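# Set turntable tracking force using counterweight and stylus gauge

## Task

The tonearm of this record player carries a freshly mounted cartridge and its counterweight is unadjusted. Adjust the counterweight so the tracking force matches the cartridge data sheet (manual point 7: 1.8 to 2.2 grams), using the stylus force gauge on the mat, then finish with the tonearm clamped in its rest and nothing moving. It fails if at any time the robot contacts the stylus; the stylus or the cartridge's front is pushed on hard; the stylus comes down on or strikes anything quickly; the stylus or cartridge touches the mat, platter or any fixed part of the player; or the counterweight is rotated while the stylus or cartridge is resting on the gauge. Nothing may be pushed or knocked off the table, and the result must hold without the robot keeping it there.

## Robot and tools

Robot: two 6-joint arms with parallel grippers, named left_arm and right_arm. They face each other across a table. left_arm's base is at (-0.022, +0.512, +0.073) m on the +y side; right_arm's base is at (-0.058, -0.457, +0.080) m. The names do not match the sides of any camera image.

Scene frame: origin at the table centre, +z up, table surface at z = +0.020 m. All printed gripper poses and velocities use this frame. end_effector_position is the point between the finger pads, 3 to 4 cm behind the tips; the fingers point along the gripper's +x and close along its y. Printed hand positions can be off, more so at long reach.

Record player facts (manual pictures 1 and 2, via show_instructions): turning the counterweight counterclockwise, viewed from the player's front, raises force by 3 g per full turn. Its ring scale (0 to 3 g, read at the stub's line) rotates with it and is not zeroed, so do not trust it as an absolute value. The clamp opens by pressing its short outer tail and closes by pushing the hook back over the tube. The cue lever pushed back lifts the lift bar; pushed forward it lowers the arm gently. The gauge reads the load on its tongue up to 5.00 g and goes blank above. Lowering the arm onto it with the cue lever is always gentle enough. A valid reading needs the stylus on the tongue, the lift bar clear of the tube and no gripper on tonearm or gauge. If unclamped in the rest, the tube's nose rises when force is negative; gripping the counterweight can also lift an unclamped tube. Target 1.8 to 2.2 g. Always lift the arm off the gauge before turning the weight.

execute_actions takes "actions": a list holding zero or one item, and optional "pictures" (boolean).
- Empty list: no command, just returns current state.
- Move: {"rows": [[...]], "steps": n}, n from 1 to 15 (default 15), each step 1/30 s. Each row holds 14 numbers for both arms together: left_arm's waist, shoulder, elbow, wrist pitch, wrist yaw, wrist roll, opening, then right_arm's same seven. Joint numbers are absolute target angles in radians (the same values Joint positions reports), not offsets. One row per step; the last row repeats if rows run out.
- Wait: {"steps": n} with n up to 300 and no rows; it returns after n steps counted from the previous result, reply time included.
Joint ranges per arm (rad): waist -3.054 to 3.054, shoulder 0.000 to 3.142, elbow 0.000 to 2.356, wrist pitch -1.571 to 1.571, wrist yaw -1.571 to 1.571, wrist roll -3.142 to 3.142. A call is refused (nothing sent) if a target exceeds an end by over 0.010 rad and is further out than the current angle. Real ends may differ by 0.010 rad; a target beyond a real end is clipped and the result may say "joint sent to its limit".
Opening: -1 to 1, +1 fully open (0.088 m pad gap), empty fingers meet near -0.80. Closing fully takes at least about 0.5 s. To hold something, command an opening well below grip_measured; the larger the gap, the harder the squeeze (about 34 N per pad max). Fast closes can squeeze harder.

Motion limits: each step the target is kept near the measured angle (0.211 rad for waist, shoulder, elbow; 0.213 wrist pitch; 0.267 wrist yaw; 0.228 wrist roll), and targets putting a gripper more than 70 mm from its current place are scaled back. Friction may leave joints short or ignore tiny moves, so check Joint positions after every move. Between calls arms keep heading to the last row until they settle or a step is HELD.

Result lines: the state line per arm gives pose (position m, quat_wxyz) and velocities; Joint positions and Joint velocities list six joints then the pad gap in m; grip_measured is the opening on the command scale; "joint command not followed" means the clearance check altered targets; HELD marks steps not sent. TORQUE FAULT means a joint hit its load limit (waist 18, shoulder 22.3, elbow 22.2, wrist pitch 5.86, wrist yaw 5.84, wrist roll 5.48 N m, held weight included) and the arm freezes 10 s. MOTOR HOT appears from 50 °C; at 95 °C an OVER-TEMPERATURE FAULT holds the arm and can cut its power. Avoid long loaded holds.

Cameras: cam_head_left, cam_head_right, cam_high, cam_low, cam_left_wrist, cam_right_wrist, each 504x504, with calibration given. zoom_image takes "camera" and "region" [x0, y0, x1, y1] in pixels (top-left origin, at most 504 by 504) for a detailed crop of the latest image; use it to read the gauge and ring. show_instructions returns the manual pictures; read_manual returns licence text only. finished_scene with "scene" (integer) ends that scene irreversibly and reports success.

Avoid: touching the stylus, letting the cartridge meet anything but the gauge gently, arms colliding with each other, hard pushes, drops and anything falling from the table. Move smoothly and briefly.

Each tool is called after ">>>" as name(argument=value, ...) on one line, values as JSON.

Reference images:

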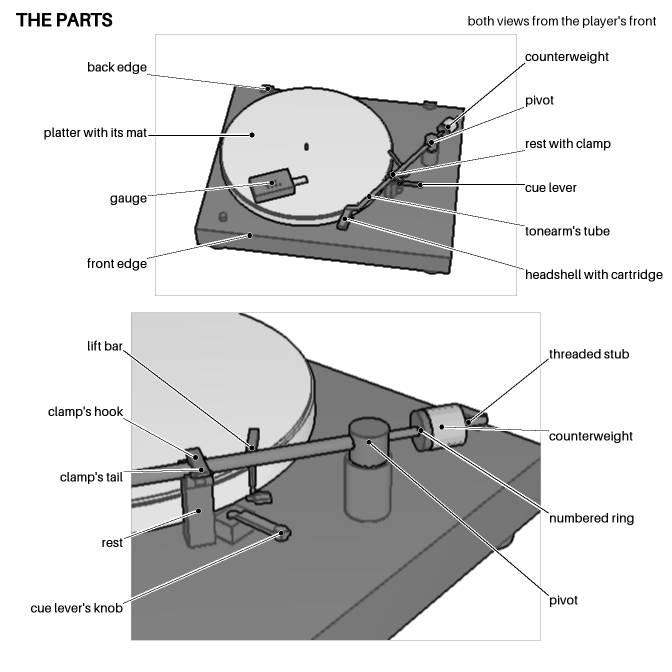

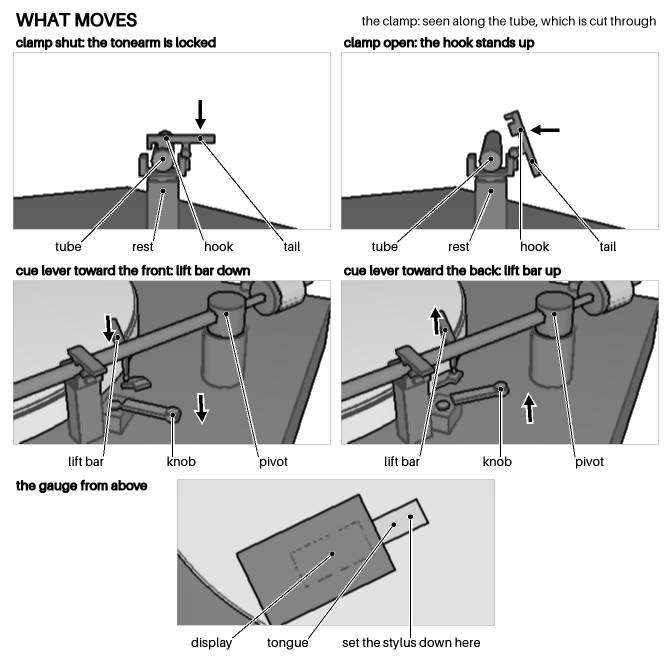

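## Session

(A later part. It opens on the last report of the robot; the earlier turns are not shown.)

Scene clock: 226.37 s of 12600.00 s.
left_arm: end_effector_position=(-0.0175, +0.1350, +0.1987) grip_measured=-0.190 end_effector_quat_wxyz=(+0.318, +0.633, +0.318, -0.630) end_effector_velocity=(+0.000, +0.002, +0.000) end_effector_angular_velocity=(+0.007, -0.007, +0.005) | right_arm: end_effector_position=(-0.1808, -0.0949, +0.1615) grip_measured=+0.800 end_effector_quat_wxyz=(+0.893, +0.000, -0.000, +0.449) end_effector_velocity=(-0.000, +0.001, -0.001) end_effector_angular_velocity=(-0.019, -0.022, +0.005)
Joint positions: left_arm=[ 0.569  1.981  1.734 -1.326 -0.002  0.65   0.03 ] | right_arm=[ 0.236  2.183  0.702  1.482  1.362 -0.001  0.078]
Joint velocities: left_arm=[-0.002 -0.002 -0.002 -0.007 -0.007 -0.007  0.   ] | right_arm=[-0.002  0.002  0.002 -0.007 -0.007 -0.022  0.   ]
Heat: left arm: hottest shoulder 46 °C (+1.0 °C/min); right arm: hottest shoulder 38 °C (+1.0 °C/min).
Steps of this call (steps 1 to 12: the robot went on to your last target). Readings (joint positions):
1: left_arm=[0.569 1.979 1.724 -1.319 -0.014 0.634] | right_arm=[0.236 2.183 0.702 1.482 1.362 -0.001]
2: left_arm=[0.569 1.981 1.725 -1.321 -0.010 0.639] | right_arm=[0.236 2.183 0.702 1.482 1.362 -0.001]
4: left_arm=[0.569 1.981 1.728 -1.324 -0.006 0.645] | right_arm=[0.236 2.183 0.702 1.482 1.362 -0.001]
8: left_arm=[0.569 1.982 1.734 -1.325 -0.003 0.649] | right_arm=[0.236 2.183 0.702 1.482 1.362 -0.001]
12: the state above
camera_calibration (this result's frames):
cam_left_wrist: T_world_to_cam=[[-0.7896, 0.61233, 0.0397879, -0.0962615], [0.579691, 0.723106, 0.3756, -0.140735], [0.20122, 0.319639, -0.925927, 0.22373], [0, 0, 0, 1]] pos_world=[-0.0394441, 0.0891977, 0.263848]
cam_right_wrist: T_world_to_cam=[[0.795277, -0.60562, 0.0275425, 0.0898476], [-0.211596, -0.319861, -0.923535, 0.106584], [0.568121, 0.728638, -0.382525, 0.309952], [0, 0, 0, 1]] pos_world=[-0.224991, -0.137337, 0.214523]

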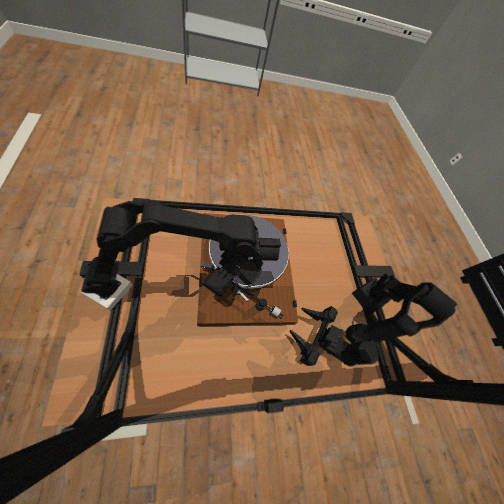

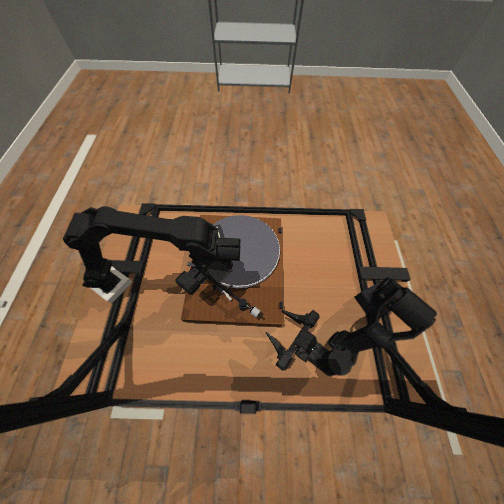

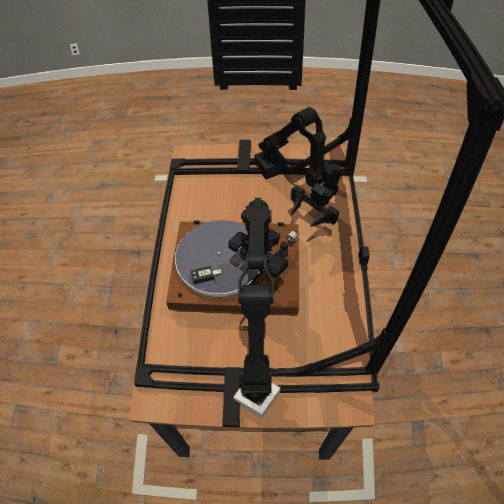

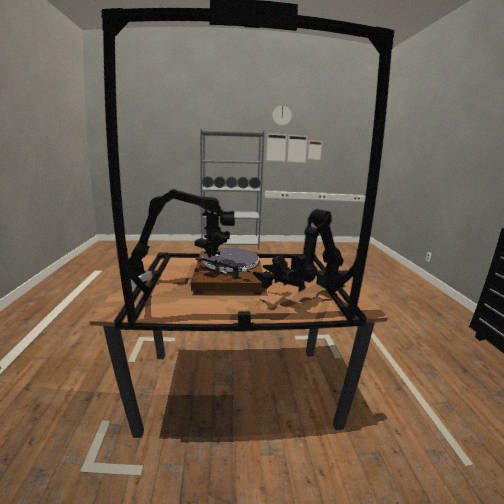

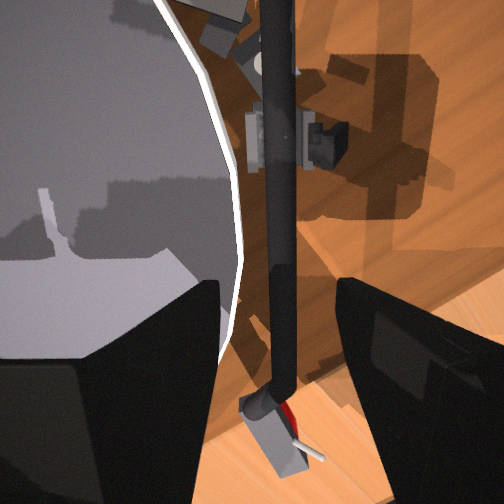

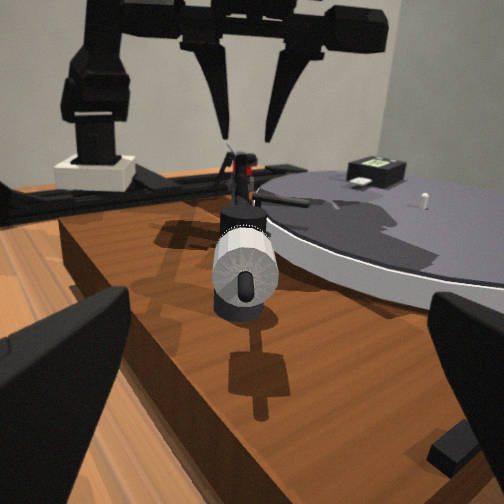

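>>> execute_actions(actions=[{"rows":[[0.568,1.984,1.715,-1.31,0,0.655,-0.25,0.237,2.1875,0.703,1.484,1.361,0,0.8],[0.568,1.985,1.70,-1.295,0,0.655,-0.3,0.237,2.1875,0.703,1.484,1.361,0,0.8],[0.568,1.986,1.685,-1.28,0,0.655,-0.3,0.237,2.1875,0.703,1.484,1.361,0,0.8],[0.568,1.987,1.67,-1.265,0,0.655,-0.3,0.237,2.1875,0.703,1.484,1.361,0,0.8],[0.568,1.988,1.655,-1.25,0,0.655,-0.3,0.237,2.1875,0.703,1.484,1.361,0,0.8],[0.568,1.989,1.64,-1.235,0,0.655,-0.3,0.237,2.1875,0.703,1.484,1.361,0,0.8],[0.568,1.99,1.625,-1.22,0,0.655,-0.3,0.237,2.1875,0.703,1.484,1.361,0,0.8],[0.568,1.992,1.615,-1.205,0,0.655,-0.3,0.237,2.1875,0.703,1.484,1.361,0,0.8],[0.568,1.993,1.606,-1.195,0,0.655,-0.3,0.237,2.1875,0.703,1.484,1.361,0,0.8]],"steps":15}], pictures=false)

>>> execute_actions(actions=[{"steps":10}])

>>> zoom_image(camera="cam_right_wrist", region=[180, 90, 320, 230])

Scene clock: 234.60 s of 12600.00 s.
left_arm: end_effector_position=(-0.0176, +0.1353, +0.1669) grip_measured=-0.299 end_effector_quat_wxyz=(+0.318, +0.633, +0.318, -0.631) end_effector_velocity=(+0.000, -0.005, -0.002) end_effector_angular_velocity=(-0.027, -0.008, +0.005) | right_arm: end_effector_position=(-0.1808, -0.0949, +0.1615) grip_measured=+0.800 end_effector_quat_wxyz=(+0.893, +0.000, +0.000, +0.449) end_effector_velocity=(+0.000, +0.002, -0.003) end_effector_angular_velocity=(-0.032, -0.030, +0.015)
Joint positions: left_arm=[ 0.569  1.988  1.617 -1.201 -0.002  0.65   0.024] | right_arm=[ 0.236  2.183  0.702  1.483  1.362 -0.001  0.078]
Joint velocities: left_arm=[-0.002 -0.002 -0.012  0.037 -0.007 -0.007 -0.   ] | right_arm=[-0.007 -0.002 -0.002 -0.037 -0.022 -0.007  0.   ]
Heat: left arm: hottest shoulder 47 °C (+2.0 °C/min); right arm: hottest shoulder 38 °C (+0.0 °C/min).
Steps of this call (steps 1 to 30: the robot went on to your last target; steps 31 to 90: nothing new was sent; then 4.73 s passed at rest; steps 91 to 105: all 15 steps of this action). Readings (joint positions):
91: left_arm=[0.569 1.982 1.734 -1.325 -0.002 0.650] | right_arm=[0.236 2.183 0.702 1.483 1.362 -0.001]
92: left_arm=[0.569 1.982 1.730 -1.318 -0.002 0.650] | right_arm=[0.236 2.183 0.702 1.483 1.362 -0.001]
94: left_arm=[0.569 1.982 1.713 -1.294 -0.002 0.650] | right_arm=[0.236 2.183 0.702 1.483 1.362 -0.001]
98: left_arm=[0.569 1.983 1.656 -1.242 -0.002 0.650] | right_arm=[0.236 2.183 0.702 1.483 1.362 -0.001]
105: the state above

Scene clock: 234.93 s of 12600.00 s.
left_arm: end_effector_position=(-0.0176, +0.1347, +0.1667) grip_measured=-0.300 end_effector_quat_wxyz=(+0.319, +0.632, +0.317, -0.631) end_effector_velocity=(+0.000, +0.002, +0.000) end_effector_angular_velocity=(+0.007, -0.007, +0.020) | right_arm: end_effector_position=(-0.1808, -0.0949, +0.1615) grip_measured=+0.800 end_effector_quat_wxyz=(+0.893, +0.000, +0.000, +0.449) end_effector_velocity=(-0.000, +0.001, +0.001) end_effector_angular_velocity=(+0.003, +0.004, +0.005)
Joint positions: left_arm=[ 0.569  1.988  1.616 -1.197 -0.002  0.65   0.024] | right_arm=[ 0.236  2.183  0.702  1.483  1.362 -0.001  0.078]
Joint velocities: left_arm=[-0.002 -0.002 -0.002 -0.007 -0.007 -0.022 -0.   ] | right_arm=[-0.002 -0.002  0.002 -0.007 -0.007  0.007 -0.   ]
Heat: left arm: hottest shoulder 47 °C (+2.0 °C/min); right arm: hottest shoulder 38 °C (+0.0 °C/min).
Steps of this call (steps 1 to 10: the robot went on to your last target). Readings (joint positions):
1: left_arm=[0.569 1.988 1.617 -1.200 -0.002 0.650] | right_arm=[0.236 2.183 0.702 1.483 1.362 -0.001]
2: left_arm=[0.569 1.988 1.617 -1.199 -0.002 0.650] | right_arm=[0.236 2.183 0.702 1.483 1.362 -0.001]
4: left_arm=[0.569 1.988 1.616 -1.198 -0.002 0.650] | right_arm=[0.236 2.183 0.702 1.483 1.362 -0.001]
8: left_arm=[0.569 1.988 1.616 -1.197 -0.002 0.650] | right_arm=[0.236 2.183 0.702 1.483 1.362 -0.001]
10: the state above
camera_calibration (this result's frames):
cam_left_wrist: T_world_to_cam=[[-0.789354, 0.612793, 0.0374763, -0.0945179], [0.580091, 0.724456, 0.372369, -0.128083], [0.201035, 0.31567, -0.927328, 0.194918], [0, 0, 0, 1]] pos_world=[-0.0394937, 0.0891807, 0.231989]
cam_right_wrist: T_world_to_cam=[[0.795284, -0.605628, 0.0271686, 0.0899074], [-0.211829, -0.319597, -0.923573, 0.106608], [0.568024, 0.728748, -0.38246, 0.309948], [0, 0, 0, 1]] pos_world=[-0.224978, -0.137352, 0.21456]

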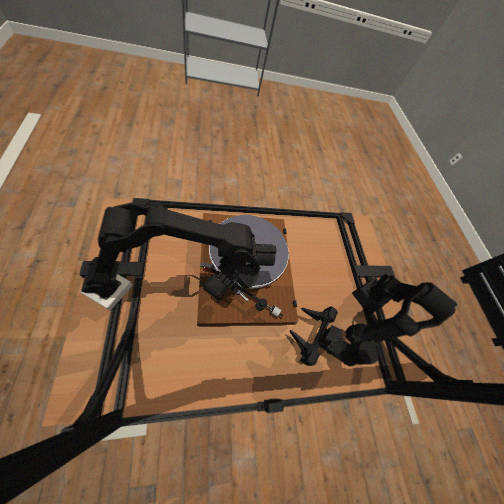

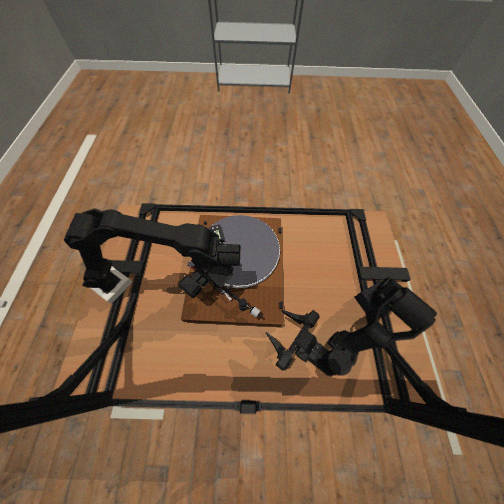

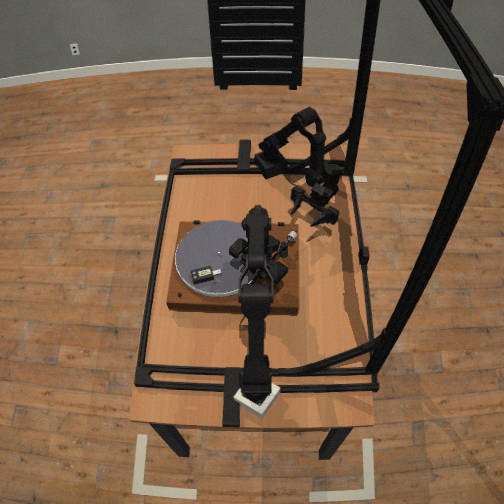

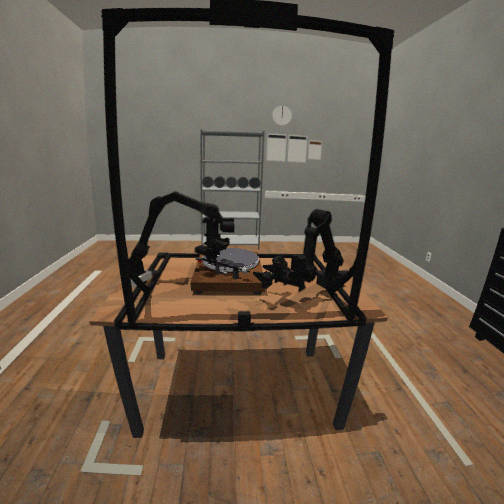

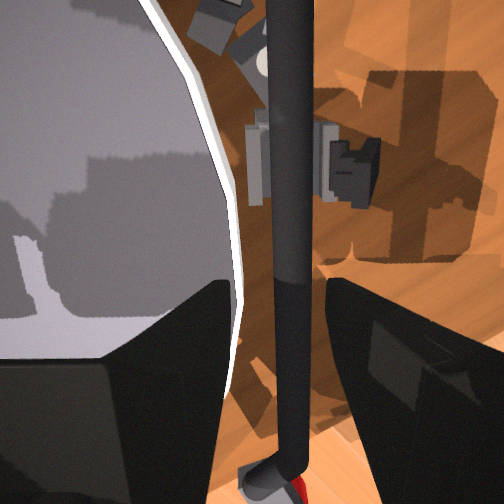

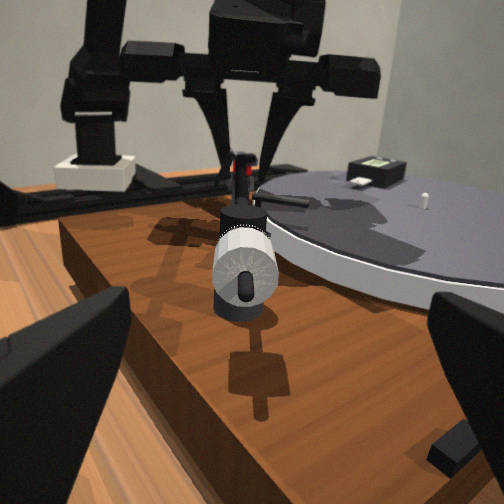

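Region (180, 90, 320, 230) of cam_right_wrist's 504x504 image, scaled by 3.600, with more detail than that image has.

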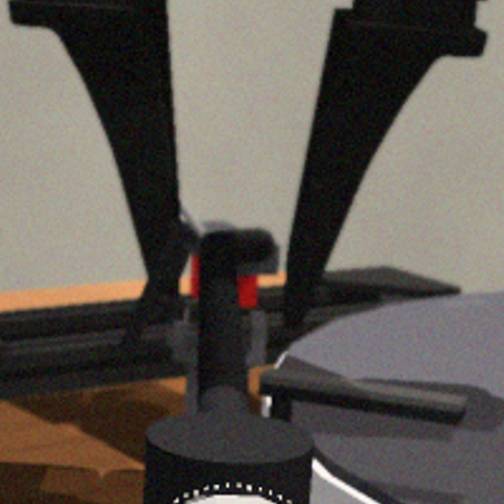

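>>> execute_actions(actions=[{"rows":[[0.555,1.993,1.606,-1.195,0,0.655,-0.3,0.237,2.1875,0.703,1.484,1.361,0,0.8],[0.555,1.993,1.606,-1.195,0,0.655,-0.35,0.237,2.1875,0.703,1.484,1.361,0,0.8],[0.555,1.993,1.606,-1.195,0,0.655,-0.4,0.237,2.1875,0.703,1.484,1.361,0,0.8],[0.555,1.993,1.606,-1.195,0,0.655,-0.45,0.237,2.1875,0.703,1.484,1.361,0,0.8],[0.555,1.993,1.606,-1.195,0,0.655,-0.48,0.237,2.1875,0.703,1.484,1.361,0,0.8],[0.555,1.993,1.606,-1.195,0,0.655,-0.51,0.237,2.1875,0.703,1.484,1.361,0,0.8],[0.555,1.993,1.606,-1.195,0,0.655,-0.53,0.237,2.1875,0.703,1.484,1.361,0,0.8],[0.555,1.993,1.606,-1.195,0,0.655,-0.55,0.237,2.1875,0.703,1.484,1.361,0,0.8],[0.555,1.993,1.606,-1.195,0,0.655,-0.57,0.237,2.1875,0.703,1.484,1.361,0,0.8],[0.555,1.993,1.606,-1.195,0,0.655,-0.59,0.237,2.1875,0.703,1.484,1.361,0,0.8],[0.555,1.993,1.606,-1.195,0,0.655,-0.61,0.237,2.1875,0.703,1.484,1.361,0,0.8],[0.555,1.993,1.606,-1.195,0,0.655,-0.63,0.237,2.1875,0.703,1.484,1.361,0,0.8],[0.555,1.993,1.606,-1.195,0,0.655,-0.65,0.237,2.1875,0.703,1.484,1.361,0,0.8]],"steps":15}], pictures=false)

>>> execute_actions(actions=[{"steps":8}])

Scene clock: 245.03 s of 12600.00 s.
left_arm: end_effector_position=(-0.0218, +0.1349, +0.1663) grip_measured=-0.613 end_effector_quat_wxyz=(+0.315, +0.634, +0.314, -0.633) end_effector_velocity=(+0.000, +0.002, +0.000) end_effector_angular_velocity=(+0.007, -0.007, -0.010) | right_arm: end_effector_position=(-0.1808, -0.0949, +0.1614) grip_measured=+0.800 end_effector_quat_wxyz=(+0.893, +0.000, -0.000, +0.449) end_effector_velocity=(-0.001, -0.000, +0.001) end_effector_angular_velocity=(+0.010, +0.011, +0.010)
Joint positions: left_arm=[ 0.558  1.988  1.615 -1.197 -0.002  0.651  0.009] | right_arm=[ 0.236  2.183  0.702  1.483  1.362 -0.001  0.078]
Joint velocities: left_arm=[-0.002 -0.002 -0.002 -0.007 -0.007  0.007 -0.002] | right_arm=[ 0.002 -0.002 -0.002  0.007 -0.007  0.007  0.   ]
Heat: left arm: hottest shoulder 47 °C (+2.0 °C/min); right arm: hottest shoulder 39 °C (+1.0 °C/min).
Steps of this call (steps 1 to 15: the robot went on to your last target; steps 16 to 90: nothing new was sent; then 6.60 s passed at rest; steps 91 to 105: all 15 steps of this action). Readings (joint positions):
91: left_arm=[0.568 1.988 1.615 -1.197 -0.002 0.651] | right_arm=[0.236 2.183 0.702 1.483 1.362 -0.001]
92: left_arm=[0.566 1.988 1.615 -1.197 -0.002 0.651] | right_arm=[0.236 2.183 0.702 1.483 1.362 -0.001]
94: left_arm=[0.562 1.988 1.615 -1.197 -0.002 0.651] | right_arm=[0.236 2.183 0.702 1.483 1.362 -0.001]
98: left_arm=[0.558 1.988 1.615 -1.197 -0.002 0.651] | right_arm=[0.236 2.183 0.702 1.483 1.362 -0.001]
105: the state above

Scene clock: 245.30 s of 12600.00 s.
left_arm: end_effector_position=(-0.0215, +0.1347, +0.1663) grip_measured=-0.617 end_effector_quat_wxyz=(+0.315, +0.634, +0.313, -0.633) end_effector_velocity=(+0.002, +0.001, -0.000) end_effector_angular_velocity=(+0.007, -0.007, -0.005) | right_arm: end_effector_position=(-0.1808, -0.0949, +0.1614) grip_measured=+0.800 end_effector_quat_wxyz=(+0.893, +0.000, -0.000, +0.449) end_effector_velocity=(+0.000, +0.002, -0.000) end_effector_angular_velocity=(-0.010, -0.011, +0.015)
Joint positions: left_arm=[ 0.558  1.988  1.615 -1.196 -0.003  0.651  0.009] | right_arm=[ 0.236  2.183  0.702  1.483  1.362 -0.001  0.078]
Joint velocities: left_arm=[ 0.002  0.002  0.002 -0.007 -0.007  0.007 -0.   ] | right_arm=[-0.007 -0.002 -0.002 -0.007 -0.022 -0.007 -0.   ]
Heat: left arm: hottest shoulder 47 °C (+2.0 °C/min); right arm: hottest shoulder 39 °C (+1.0 °C/min).
Steps of this call (steps 1 to 8: the robot went on to your last target). Readings (joint positions):
1: left_arm=[0.558 1.988 1.615 -1.197 -0.002 0.651] | right_arm=[0.236 2.183 0.702 1.483 1.362 -0.001]
2: left_arm=[0.558 1.988 1.615 -1.197 -0.002 0.651] | right_arm=[0.236 2.183 0.702 1.483 1.362 -0.001]
4: left_arm=[0.558 1.988 1.615 -1.197 -0.002 0.651] | right_arm=[0.236 2.183 0.702 1.483 1.362 -0.001]
8: the state above
camera_calibration (this result's frames):
cam_left_wrist: T_world_to_cam=[[-0.782556, 0.621473, 0.0371175, -0.0985596], [0.587784, 0.717852, 0.373093, -0.124754], [0.205222, 0.313783, -0.927051, 0.195701], [0, 0, 0, 1]] pos_world=[-0.0439618, 0.0893998, 0.231628]
cam_right_wrist: T_world_to_cam=[[0.795277, -0.60562, 0.0275425, 0.0898416], [-0.211596, -0.319861, -0.923535, 0.106501], [0.568121, 0.728638, -0.382525, 0.309919], [0, 0, 0, 1]] pos_world=[-0.224985, -0.137344, 0.214434]

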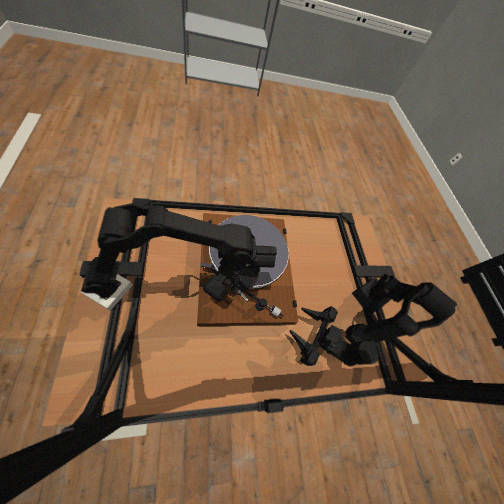

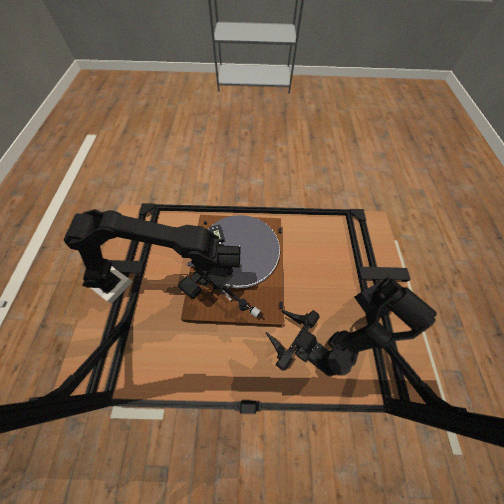

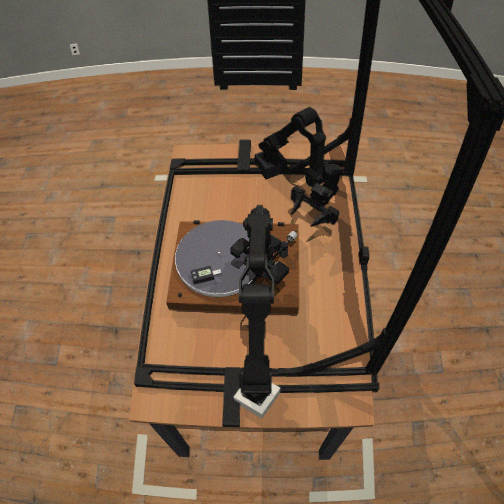

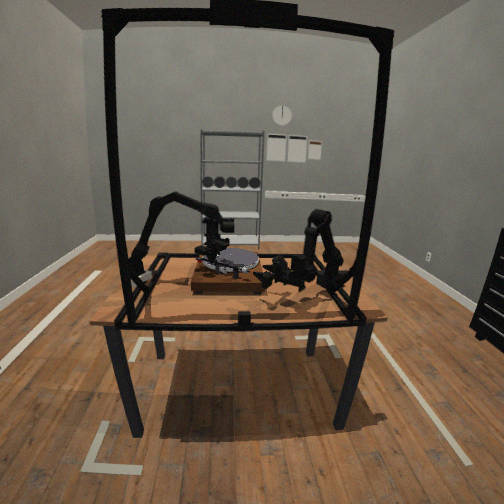

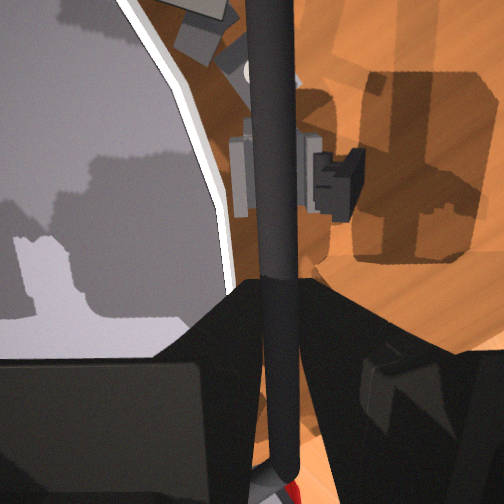

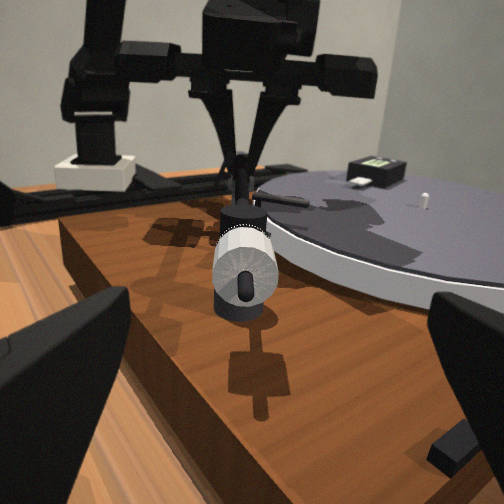

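>>> execute_actions(actions=[{"rows":[[0.557,1.986,1.625,-1.20,0,0.655,-0.65,0.237,2.1875,0.703,1.484,1.361,0,0.8],[0.557,1.985,1.63,-1.205,0,0.655,-0.65,0.237,2.1875,0.703,1.484,1.361,0,0.8],[0.557,1.985,1.635,-1.21,0,0.655,-0.65,0.237,2.1875,0.703,1.484,1.361,0,0.8],[0.557,1.984,1.64,-1.215,0,0.655,-0.65,0.237,2.1875,0.703,1.484,1.361,0,0.8],[0.557,1.984,1.645,-1.22,0,0.655,-0.65,0.237,2.1875,0.703,1.484,1.361,0,0.8],[0.557,1.983,1.65,-1.226,0,0.655,-0.65,0.237,2.1875,0.703,1.484,1.361,0,0.8],[0.557,1.983,1.655,-1.231,0,0.655,-0.65,0.237,2.1875,0.703,1.484,1.361,0,0.8],[0.557,1.982,1.66,-1.237,0,0.655,-0.65,0.237,2.1875,0.703,1.484,1.361,0,0.8],[0.557,1.982,1.665,-1.242,0,0.655,-0.65,0.237,2.1875,0.703,1.484,1.361,0,0.8],[0.557,1.981,1.67,-1.248,0,0.655,-0.65,0.237,2.1875,0.703,1.484,1.361,0,0.8],[0.557,1.98,1.677,-1.254,0,0.655,-0.65,0.237,2.1875,0.703,1.484,1.361,0,0.8]],"steps":15}], pictures=false)

>>> execute_actions(actions=[{"steps":10}])

>>> zoom_image(camera="cam_right_wrist", region=[180, 90, 320, 230])

Scene clock: 253.00 s of 12600.00 s.
left_arm: end_effector_position=(-0.0207, +0.1337, +0.1779) grip_measured=-0.618 end_effector_quat_wxyz=(+0.315, +0.634, +0.315, -0.632) end_effector_velocity=(-0.004, +0.000, +0.009) end_effector_angular_velocity=(+0.002, +0.007, +0.000) | right_arm: end_effector_position=(-0.1808, -0.0949, +0.1612) grip_measured=+0.800 end_effector_quat_wxyz=(+0.893, +0.000, -0.000, +0.449) end_effector_velocity=(+0.002, +0.001, -0.000) end_effector_angular_velocity=(-0.019, -0.022, -0.000)
Joint positions: left_arm=[ 0.56   1.989  1.662 -1.244 -0.003  0.65   0.009] | right_arm=[ 0.236  2.184  0.702  1.483  1.362 -0.001  0.078]
Joint velocities: left_arm=[-0.007 -0.002  0.032 -0.037  0.007 -0.007 -0.   ] | right_arm=[-0.007 -0.002 -0.002 -0.007 -0.007 -0.022 -0.   ]
Heat: left arm: hottest shoulder 48 °C (+3.0 °C/min); right arm: hottest shoulder 39 °C (+1.0 °C/min).
Steps of this call (steps 1 to 15: the robot went on to your last target; steps 16 to 90: nothing new was sent; then 4.20 s passed at rest; steps 91 to 105: all 15 steps of this action). Readings (joint positions):
91: left_arm=[0.560 1.989 1.615 -1.194 -0.004 0.651] | right_arm=[0.236 2.183 0.702 1.483 1.362 -0.001]
92: left_arm=[0.560 1.989 1.615 -1.194 -0.004 0.651] | right_arm=[0.236 2.183 0.702 1.483 1.362 -0.001]
94: left_arm=[0.560 1.989 1.620 -1.199 -0.004 0.651] | right_arm=[0.236 2.183 0.702 1.483 1.362 -0.001]
98: left_arm=[0.560 1.988 1.635 -1.216 -0.003 0.651] | right_arm=[0.236 2.183 0.702 1.483 1.362 -0.001]
105: the state above

Scene clock: 253.33 s of 12600.00 s.
left_arm: end_effector_position=(-0.0207, +0.1338, +0.1786) grip_measured=-0.619 end_effector_quat_wxyz=(+0.315, +0.634, +0.315, -0.632) end_effector_velocity=(-0.002, +0.004, +0.001) end_effector_angular_velocity=(+0.017, +0.007, +0.005) | right_arm: end_effector_position=(-0.1808, -0.0949, +0.1612) grip_measured=+0.800 end_effector_quat_wxyz=(+0.893, +0.000, -0.000, +0.449) end_effector_velocity=(-0.001, -0.000, +0.001) end_effector_angular_velocity=(+0.001, -0.001, +0.010)
Joint positions: left_arm=[ 0.56   1.989  1.665 -1.248 -0.003  0.65   0.009] | right_arm=[ 0.236  2.184  0.702  1.483  1.362 -0.001  0.078]
Joint velocities: left_arm=[-0.002 -0.002  0.002 -0.022  0.007 -0.007 -0.   ] | right_arm=[ 0.002 -0.002 -0.002  0.007 -0.007 -0.007 -0.   ]
Heat: left arm: hottest shoulder 48 °C (+3.0 °C/min); right arm: hottest shoulder 39 °C (+1.0 °C/min).
Steps of this call (steps 1 to 10: the robot went on to your last target). Readings (joint positions):
1: left_arm=[0.560 1.989 1.662 -1.245 -0.003 0.650] | right_arm=[0.236 2.184 0.702 1.483 1.362 -0.001]
2: left_arm=[0.560 1.989 1.663 -1.245 -0.003 0.650] | right_arm=[0.236 2.184 0.702 1.483 1.362 -0.001]
4: left_arm=[0.560 1.989 1.664 -1.246 -0.003 0.650] | right_arm=[0.236 2.184 0.702 1.483 1.362 -0.001]
8: left_arm=[0.560 1.989 1.664 -1.247 -0.003 0.650] | right_arm=[0.236 2.184 0.702 1.483 1.362 -0.001]
10: the state above
camera_calibration (this result's frames):
cam_left_wrist: T_world_to_cam=[[-0.783976, 0.619594, 0.0385415, -0.0979028], [0.586143, 0.71834, 0.374732, -0.12949], [0.204496, 0.316372, -0.926332, 0.206756], [0, 0, 0, 1]] pos_world=[-0.0431346, 0.0882659, 0.243822]
cam_right_wrist: T_world_to_cam=[[0.79527, -0.605612, 0.0279164, 0.0897758], [-0.211363, -0.320125, -0.923496, 0.106394], [0.568217, 0.728529, -0.38259, 0.30989], [0, 0, 0, 1]] pos_world=[-0.224993, -0.137335, 0.214309]

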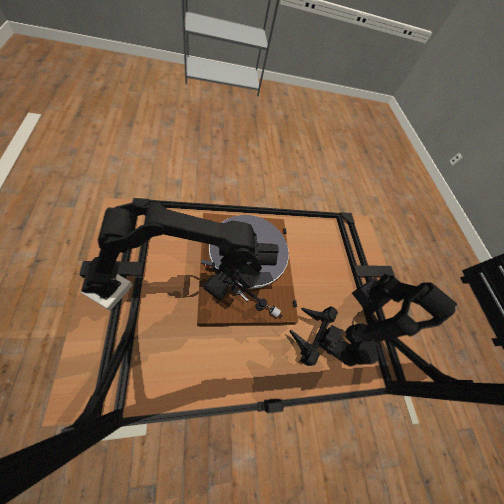

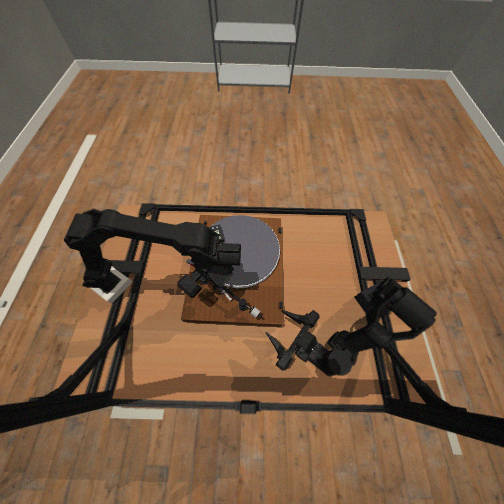

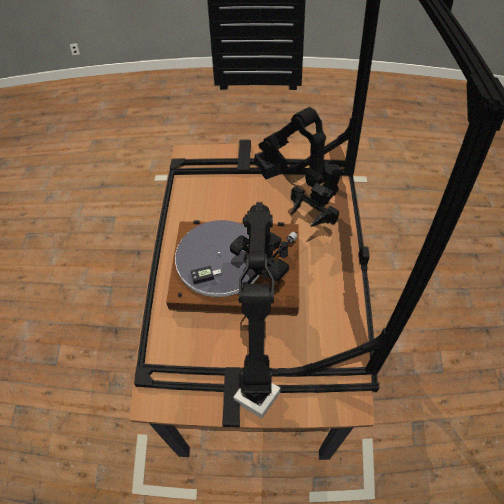

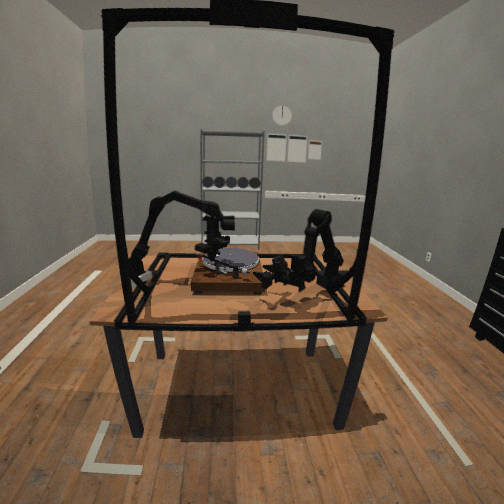

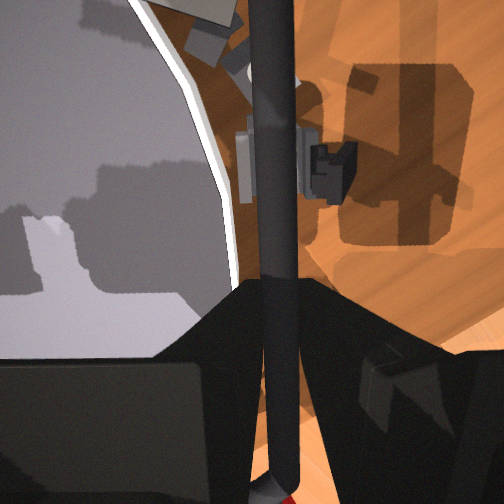

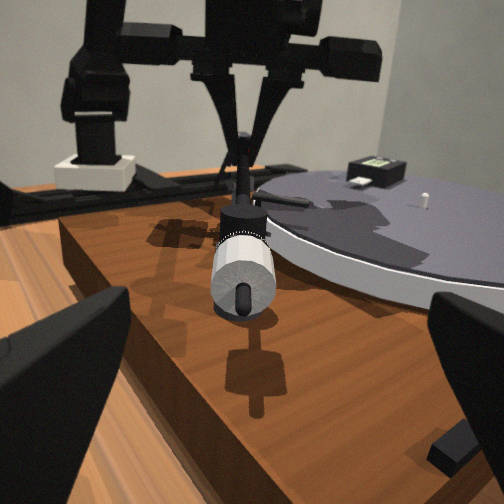

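Region (180, 90, 320, 230) of cam_right_wrist's 504x504 image, scaled by 3.600, with more detail than that image has.

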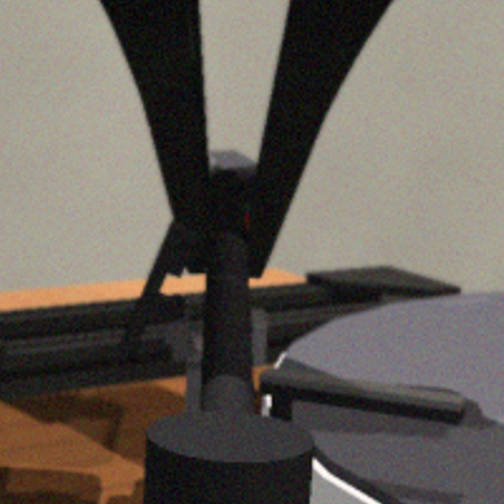

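>>> execute_actions(actions=[{"rows":[[0.566,1.999,1.685,-1.254,0,0.672,-0.65,0.237,2.1875,0.703,1.484,1.361,0,0.8],[0.57,2.005,1.694,-1.257,0,0.692,-0.65,0.237,2.1875,0.703,1.484,1.361,0,0.8],[0.574,2.011,1.703,-1.26,0,0.712,-0.65,0.237,2.1875,0.703,1.484,1.361,0,0.8],[0.578,2.017,1.712,-1.263,0,0.732,-0.65,0.237,2.1875,0.703,1.484,1.361,0,0.8],[0.582,2.023,1.721,-1.266,0,0.752,-0.65,0.237,2.1875,0.703,1.484,1.361,0,0.8],[0.586,2.029,1.73,-1.269,0,0.772,-0.65,0.237,2.1875,0.703,1.484,1.361,0,0.8],[0.59,2.035,1.739,-1.272,0,0.792,-0.65,0.237,2.1875,0.703,1.484,1.361,0,0.8],[0.594,2.041,1.748,-1.276,0,0.812,-0.65,0.237,2.1875,0.703,1.484,1.361,0,0.8],[0.598,2.047,1.757,-1.279,0,0.832,-0.65,0.237,2.1875,0.703,1.484,1.361,0,0.8],[0.602,2.053,1.766,-1.282,0,0.852,-0.65,0.237,2.1875,0.703,1.484,1.361,0,0.8],[0.606,2.059,1.776,-1.285,0,0.872,-0.65,0.237,2.1875,0.703,1.484,1.361,0,0.8],[0.61,2.065,1.786,-1.288,0,0.892,-0.65,0.237,2.1875,0.703,1.484,1.361,0,0.8],[0.614,2.071,1.795,-1.292,0,0.913,-0.65,0.237,2.1875,0.703,1.484,1.361,0,0.8]],"steps":15}], pictures=false)

>>> execute_actions(actions=[{"steps":12}])

>>> zoom_image(camera="cam_right_wrist", region=[200, 90, 420, 250])

Scene clock: 272.07 s of 12600.00 s.
left_arm: end_effector_position=(-0.0004, +0.1161, +0.1809) grip_measured=-0.621 end_effector_quat_wxyz=(+0.259, +0.659, +0.255, -0.658) end_effector_velocity=(+0.021, -0.017, -0.003) end_effector_angular_velocity=(+0.019, -0.022, -0.200) | right_arm: end_effector_position=(-0.1808, -0.0949, +0.1612) grip_measured=+0.800 end_effector_quat_wxyz=(+0.893, +0.000, -0.000, +0.449) end_effector_velocity=(+0.003, +0.000, +0.000) end_effector_angular_velocity=(-0.019, -0.022, -0.000)
Joint positions: left_arm=[ 0.611  2.057  1.774 -1.282 -0.003  0.882  0.009] | right_arm=[ 0.236  2.184  0.702  1.483  1.362 -0.001  0.078]
Joint velocities: left_arm=[ 0.042  0.09   0.125 -0.051 -0.022  0.242 -0.   ] | right_arm=[-0.007 -0.007 -0.007 -0.007 -0.007 -0.022 -0.   ]
Heat: left arm: hottest shoulder 50 °C (+4.0 °C/min); right arm: hottest shoulder 39 °C (+1.0 °C/min). Fold the left arm in close to its base before you think long.
MOTOR HOT: a motor of the left arm reached 50 °C. Now the hottest motor of the left arm, joint 2 (shoulder), reports 50 °C. The temperature limit of the motors' drives, at which the controller stops that arm, is 95 °C. To cool a motor, set the load down, stop pushing, or move to a pose that needs little force.
Steps of this call (steps 1 to 15: the robot went on to your last target; steps 16 to 90: nothing new was sent; then 15.23 s passed at rest; steps 91 to 105: all 15 steps of this action). Readings (joint positions):
91: left_arm=[0.561 1.988 1.669 -1.250 -0.004 0.652] | right_arm=[0.236 2.184 0.702 1.483 1.362 -0.001]
92: left_arm=[0.563 1.990 1.672 -1.251 -0.004 0.658] | right_arm=[0.236 2.184 0.702 1.483 1.362 -0.001]
94: left_arm=[0.569 1.998 1.683 -1.255 -0.004 0.686] | right_arm=[0.236 2.184 0.702 1.483 1.362 -0.001]
98: left_arm=[0.585 2.019 1.715 -1.266 -0.004 0.758] | right_arm=[0.236 2.184 0.702 1.483 1.362 -0.001]
105: the state above

Scene clock: 272.47 s of 12600.00 s.
left_arm: end_effector_position=(+0.0011, +0.1146, +0.1812) grip_measured=-0.621 end_effector_quat_wxyz=(+0.253, +0.662, +0.249, -0.661) end_effector_velocity=(-0.002, +0.001, +0.002) end_effector_angular_velocity=(+0.002, +0.007, +0.005) | right_arm: end_effector_position=(-0.1808, -0.0949, +0.1612) grip_measured=+0.800 end_effector_quat_wxyz=(+0.893, +0.000, -0.000, +0.449) end_effector_velocity=(-0.003, +0.003, -0.003) end_effector_angular_velocity=(-0.033, -0.035, +0.034)
Joint positions: left_arm=[ 0.614  2.064  1.784 -1.286 -0.003  0.903  0.009] | right_arm=[ 0.236  2.184  0.702  1.483  1.362 -0.001  0.078]
Joint velocities: left_arm=[-0.002 -0.002  0.002 -0.007  0.007 -0.007 -0.   ] | right_arm=[-0.002  0.002 -0.002 -0.022 -0.037 -0.022  0.   ]
Heat: left arm: hottest shoulder 50 °C (+4.0 °C/min); right arm: hottest shoulder 39 °C (+1.0 °C/min). Fold the left arm in close to its base before you think long.
MOTOR HOT: still on. Now the hottest motor of the left arm, joint 2 (shoulder), reports 50 °C; a drive's own limit is 95 °C.
Steps of this call (steps 1 to 12: the robot went on to your last target). Readings (joint positions):
1: left_arm=[0.612 2.060 1.777 -1.283 -0.003 0.889] | right_arm=[0.236 2.184 0.702 1.483 1.362 -0.001]
2: left_arm=[0.613 2.061 1.780 -1.284 -0.003 0.893] | right_arm=[0.236 2.184 0.702 1.483 1.362 -0.001]
4: left_arm=[0.614 2.063 1.782 -1.285 -0.003 0.898] | right_arm=[0.236 2.184 0.702 1.483 1.362 -0.001]
8: left_arm=[0.614 2.064 1.784 -1.286 -0.003 0.902] | right_arm=[0.236 2.184 0.702 1.483 1.362 -0.001]
12: the state above
camera_calibration (this result's frames):
cam_left_wrist: T_world_to_cam=[[-0.647102, 0.761653, 0.0338213, -0.0846055], [0.715548, 0.591423, 0.371766, -0.114552], [0.263154, 0.264771, -0.92771, 0.216819], [0, 0, 0, 1]] pos_world=[-0.0298376, 0.0747813, 0.246594]
cam_right_wrist: T_world_to_cam=[[0.79527, -0.605612, 0.0279164, 0.0897758], [-0.211363, -0.320125, -0.923496, 0.106394], [0.568217, 0.728529, -0.38259, 0.30989], [0, 0, 0, 1]] pos_world=[-0.224993, -0.137335, 0.214309]

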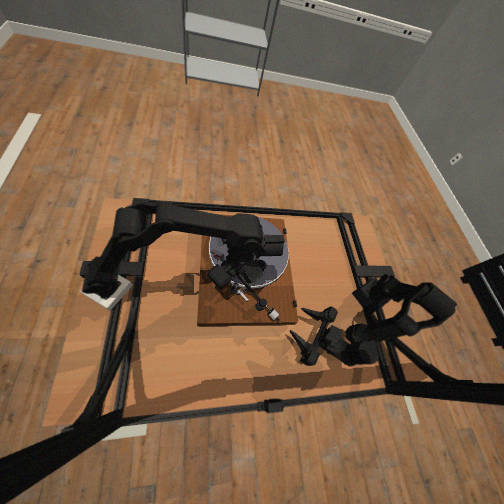

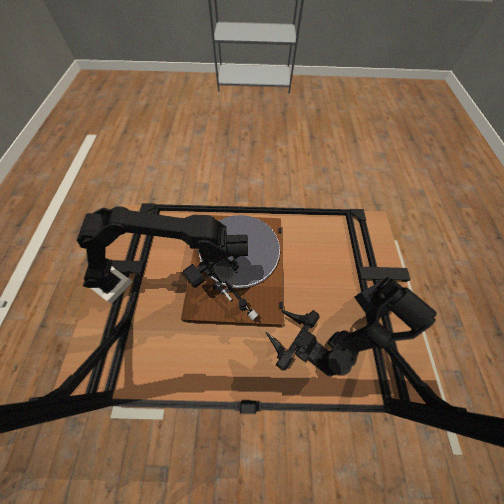

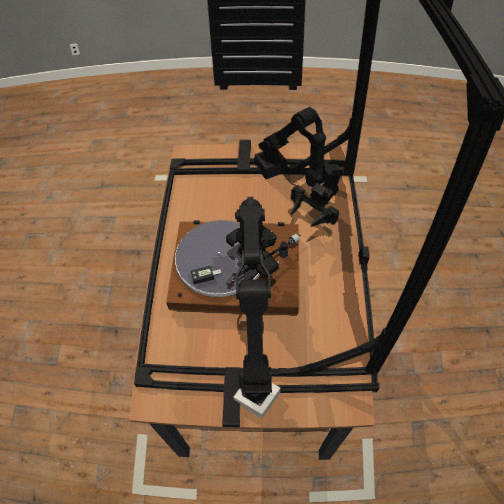

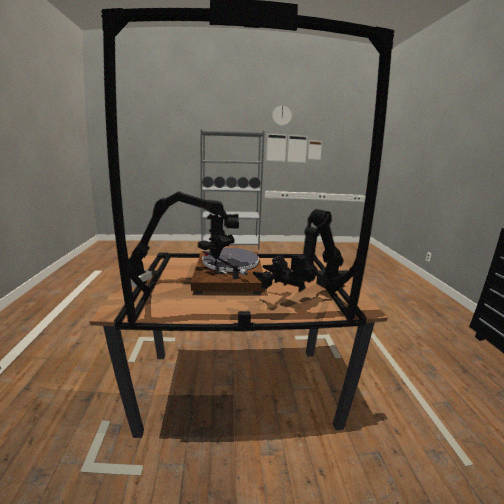

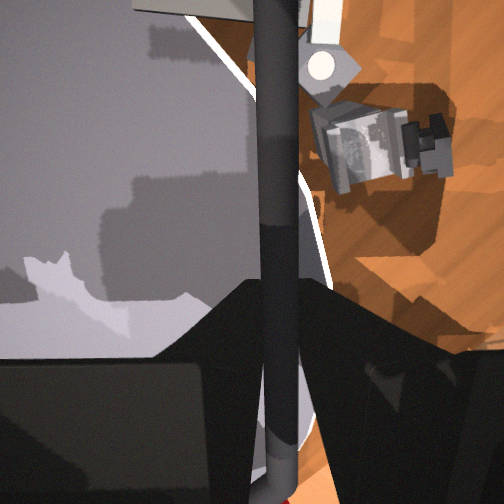

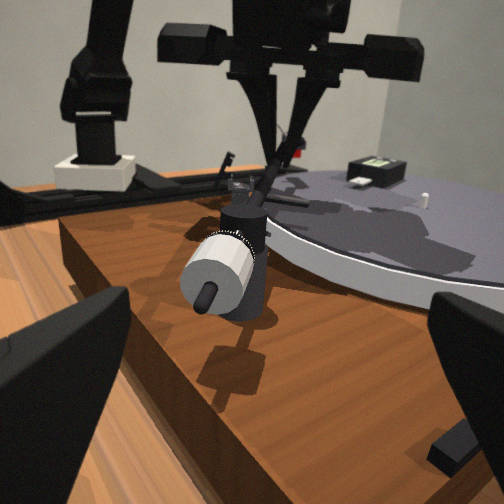

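Region (200, 90, 420, 250) of cam_right_wrist's 504x504 image, scaled by 2.291, with more detail than that image has; it fills the top 367 rows of this view, and the rest is white.

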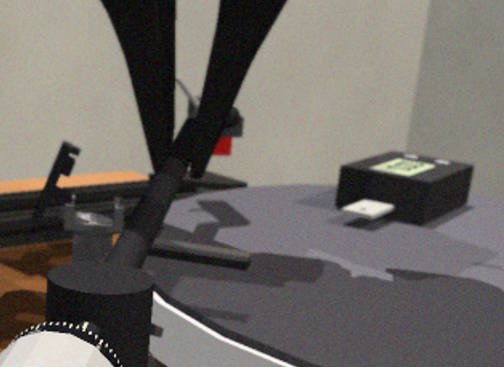

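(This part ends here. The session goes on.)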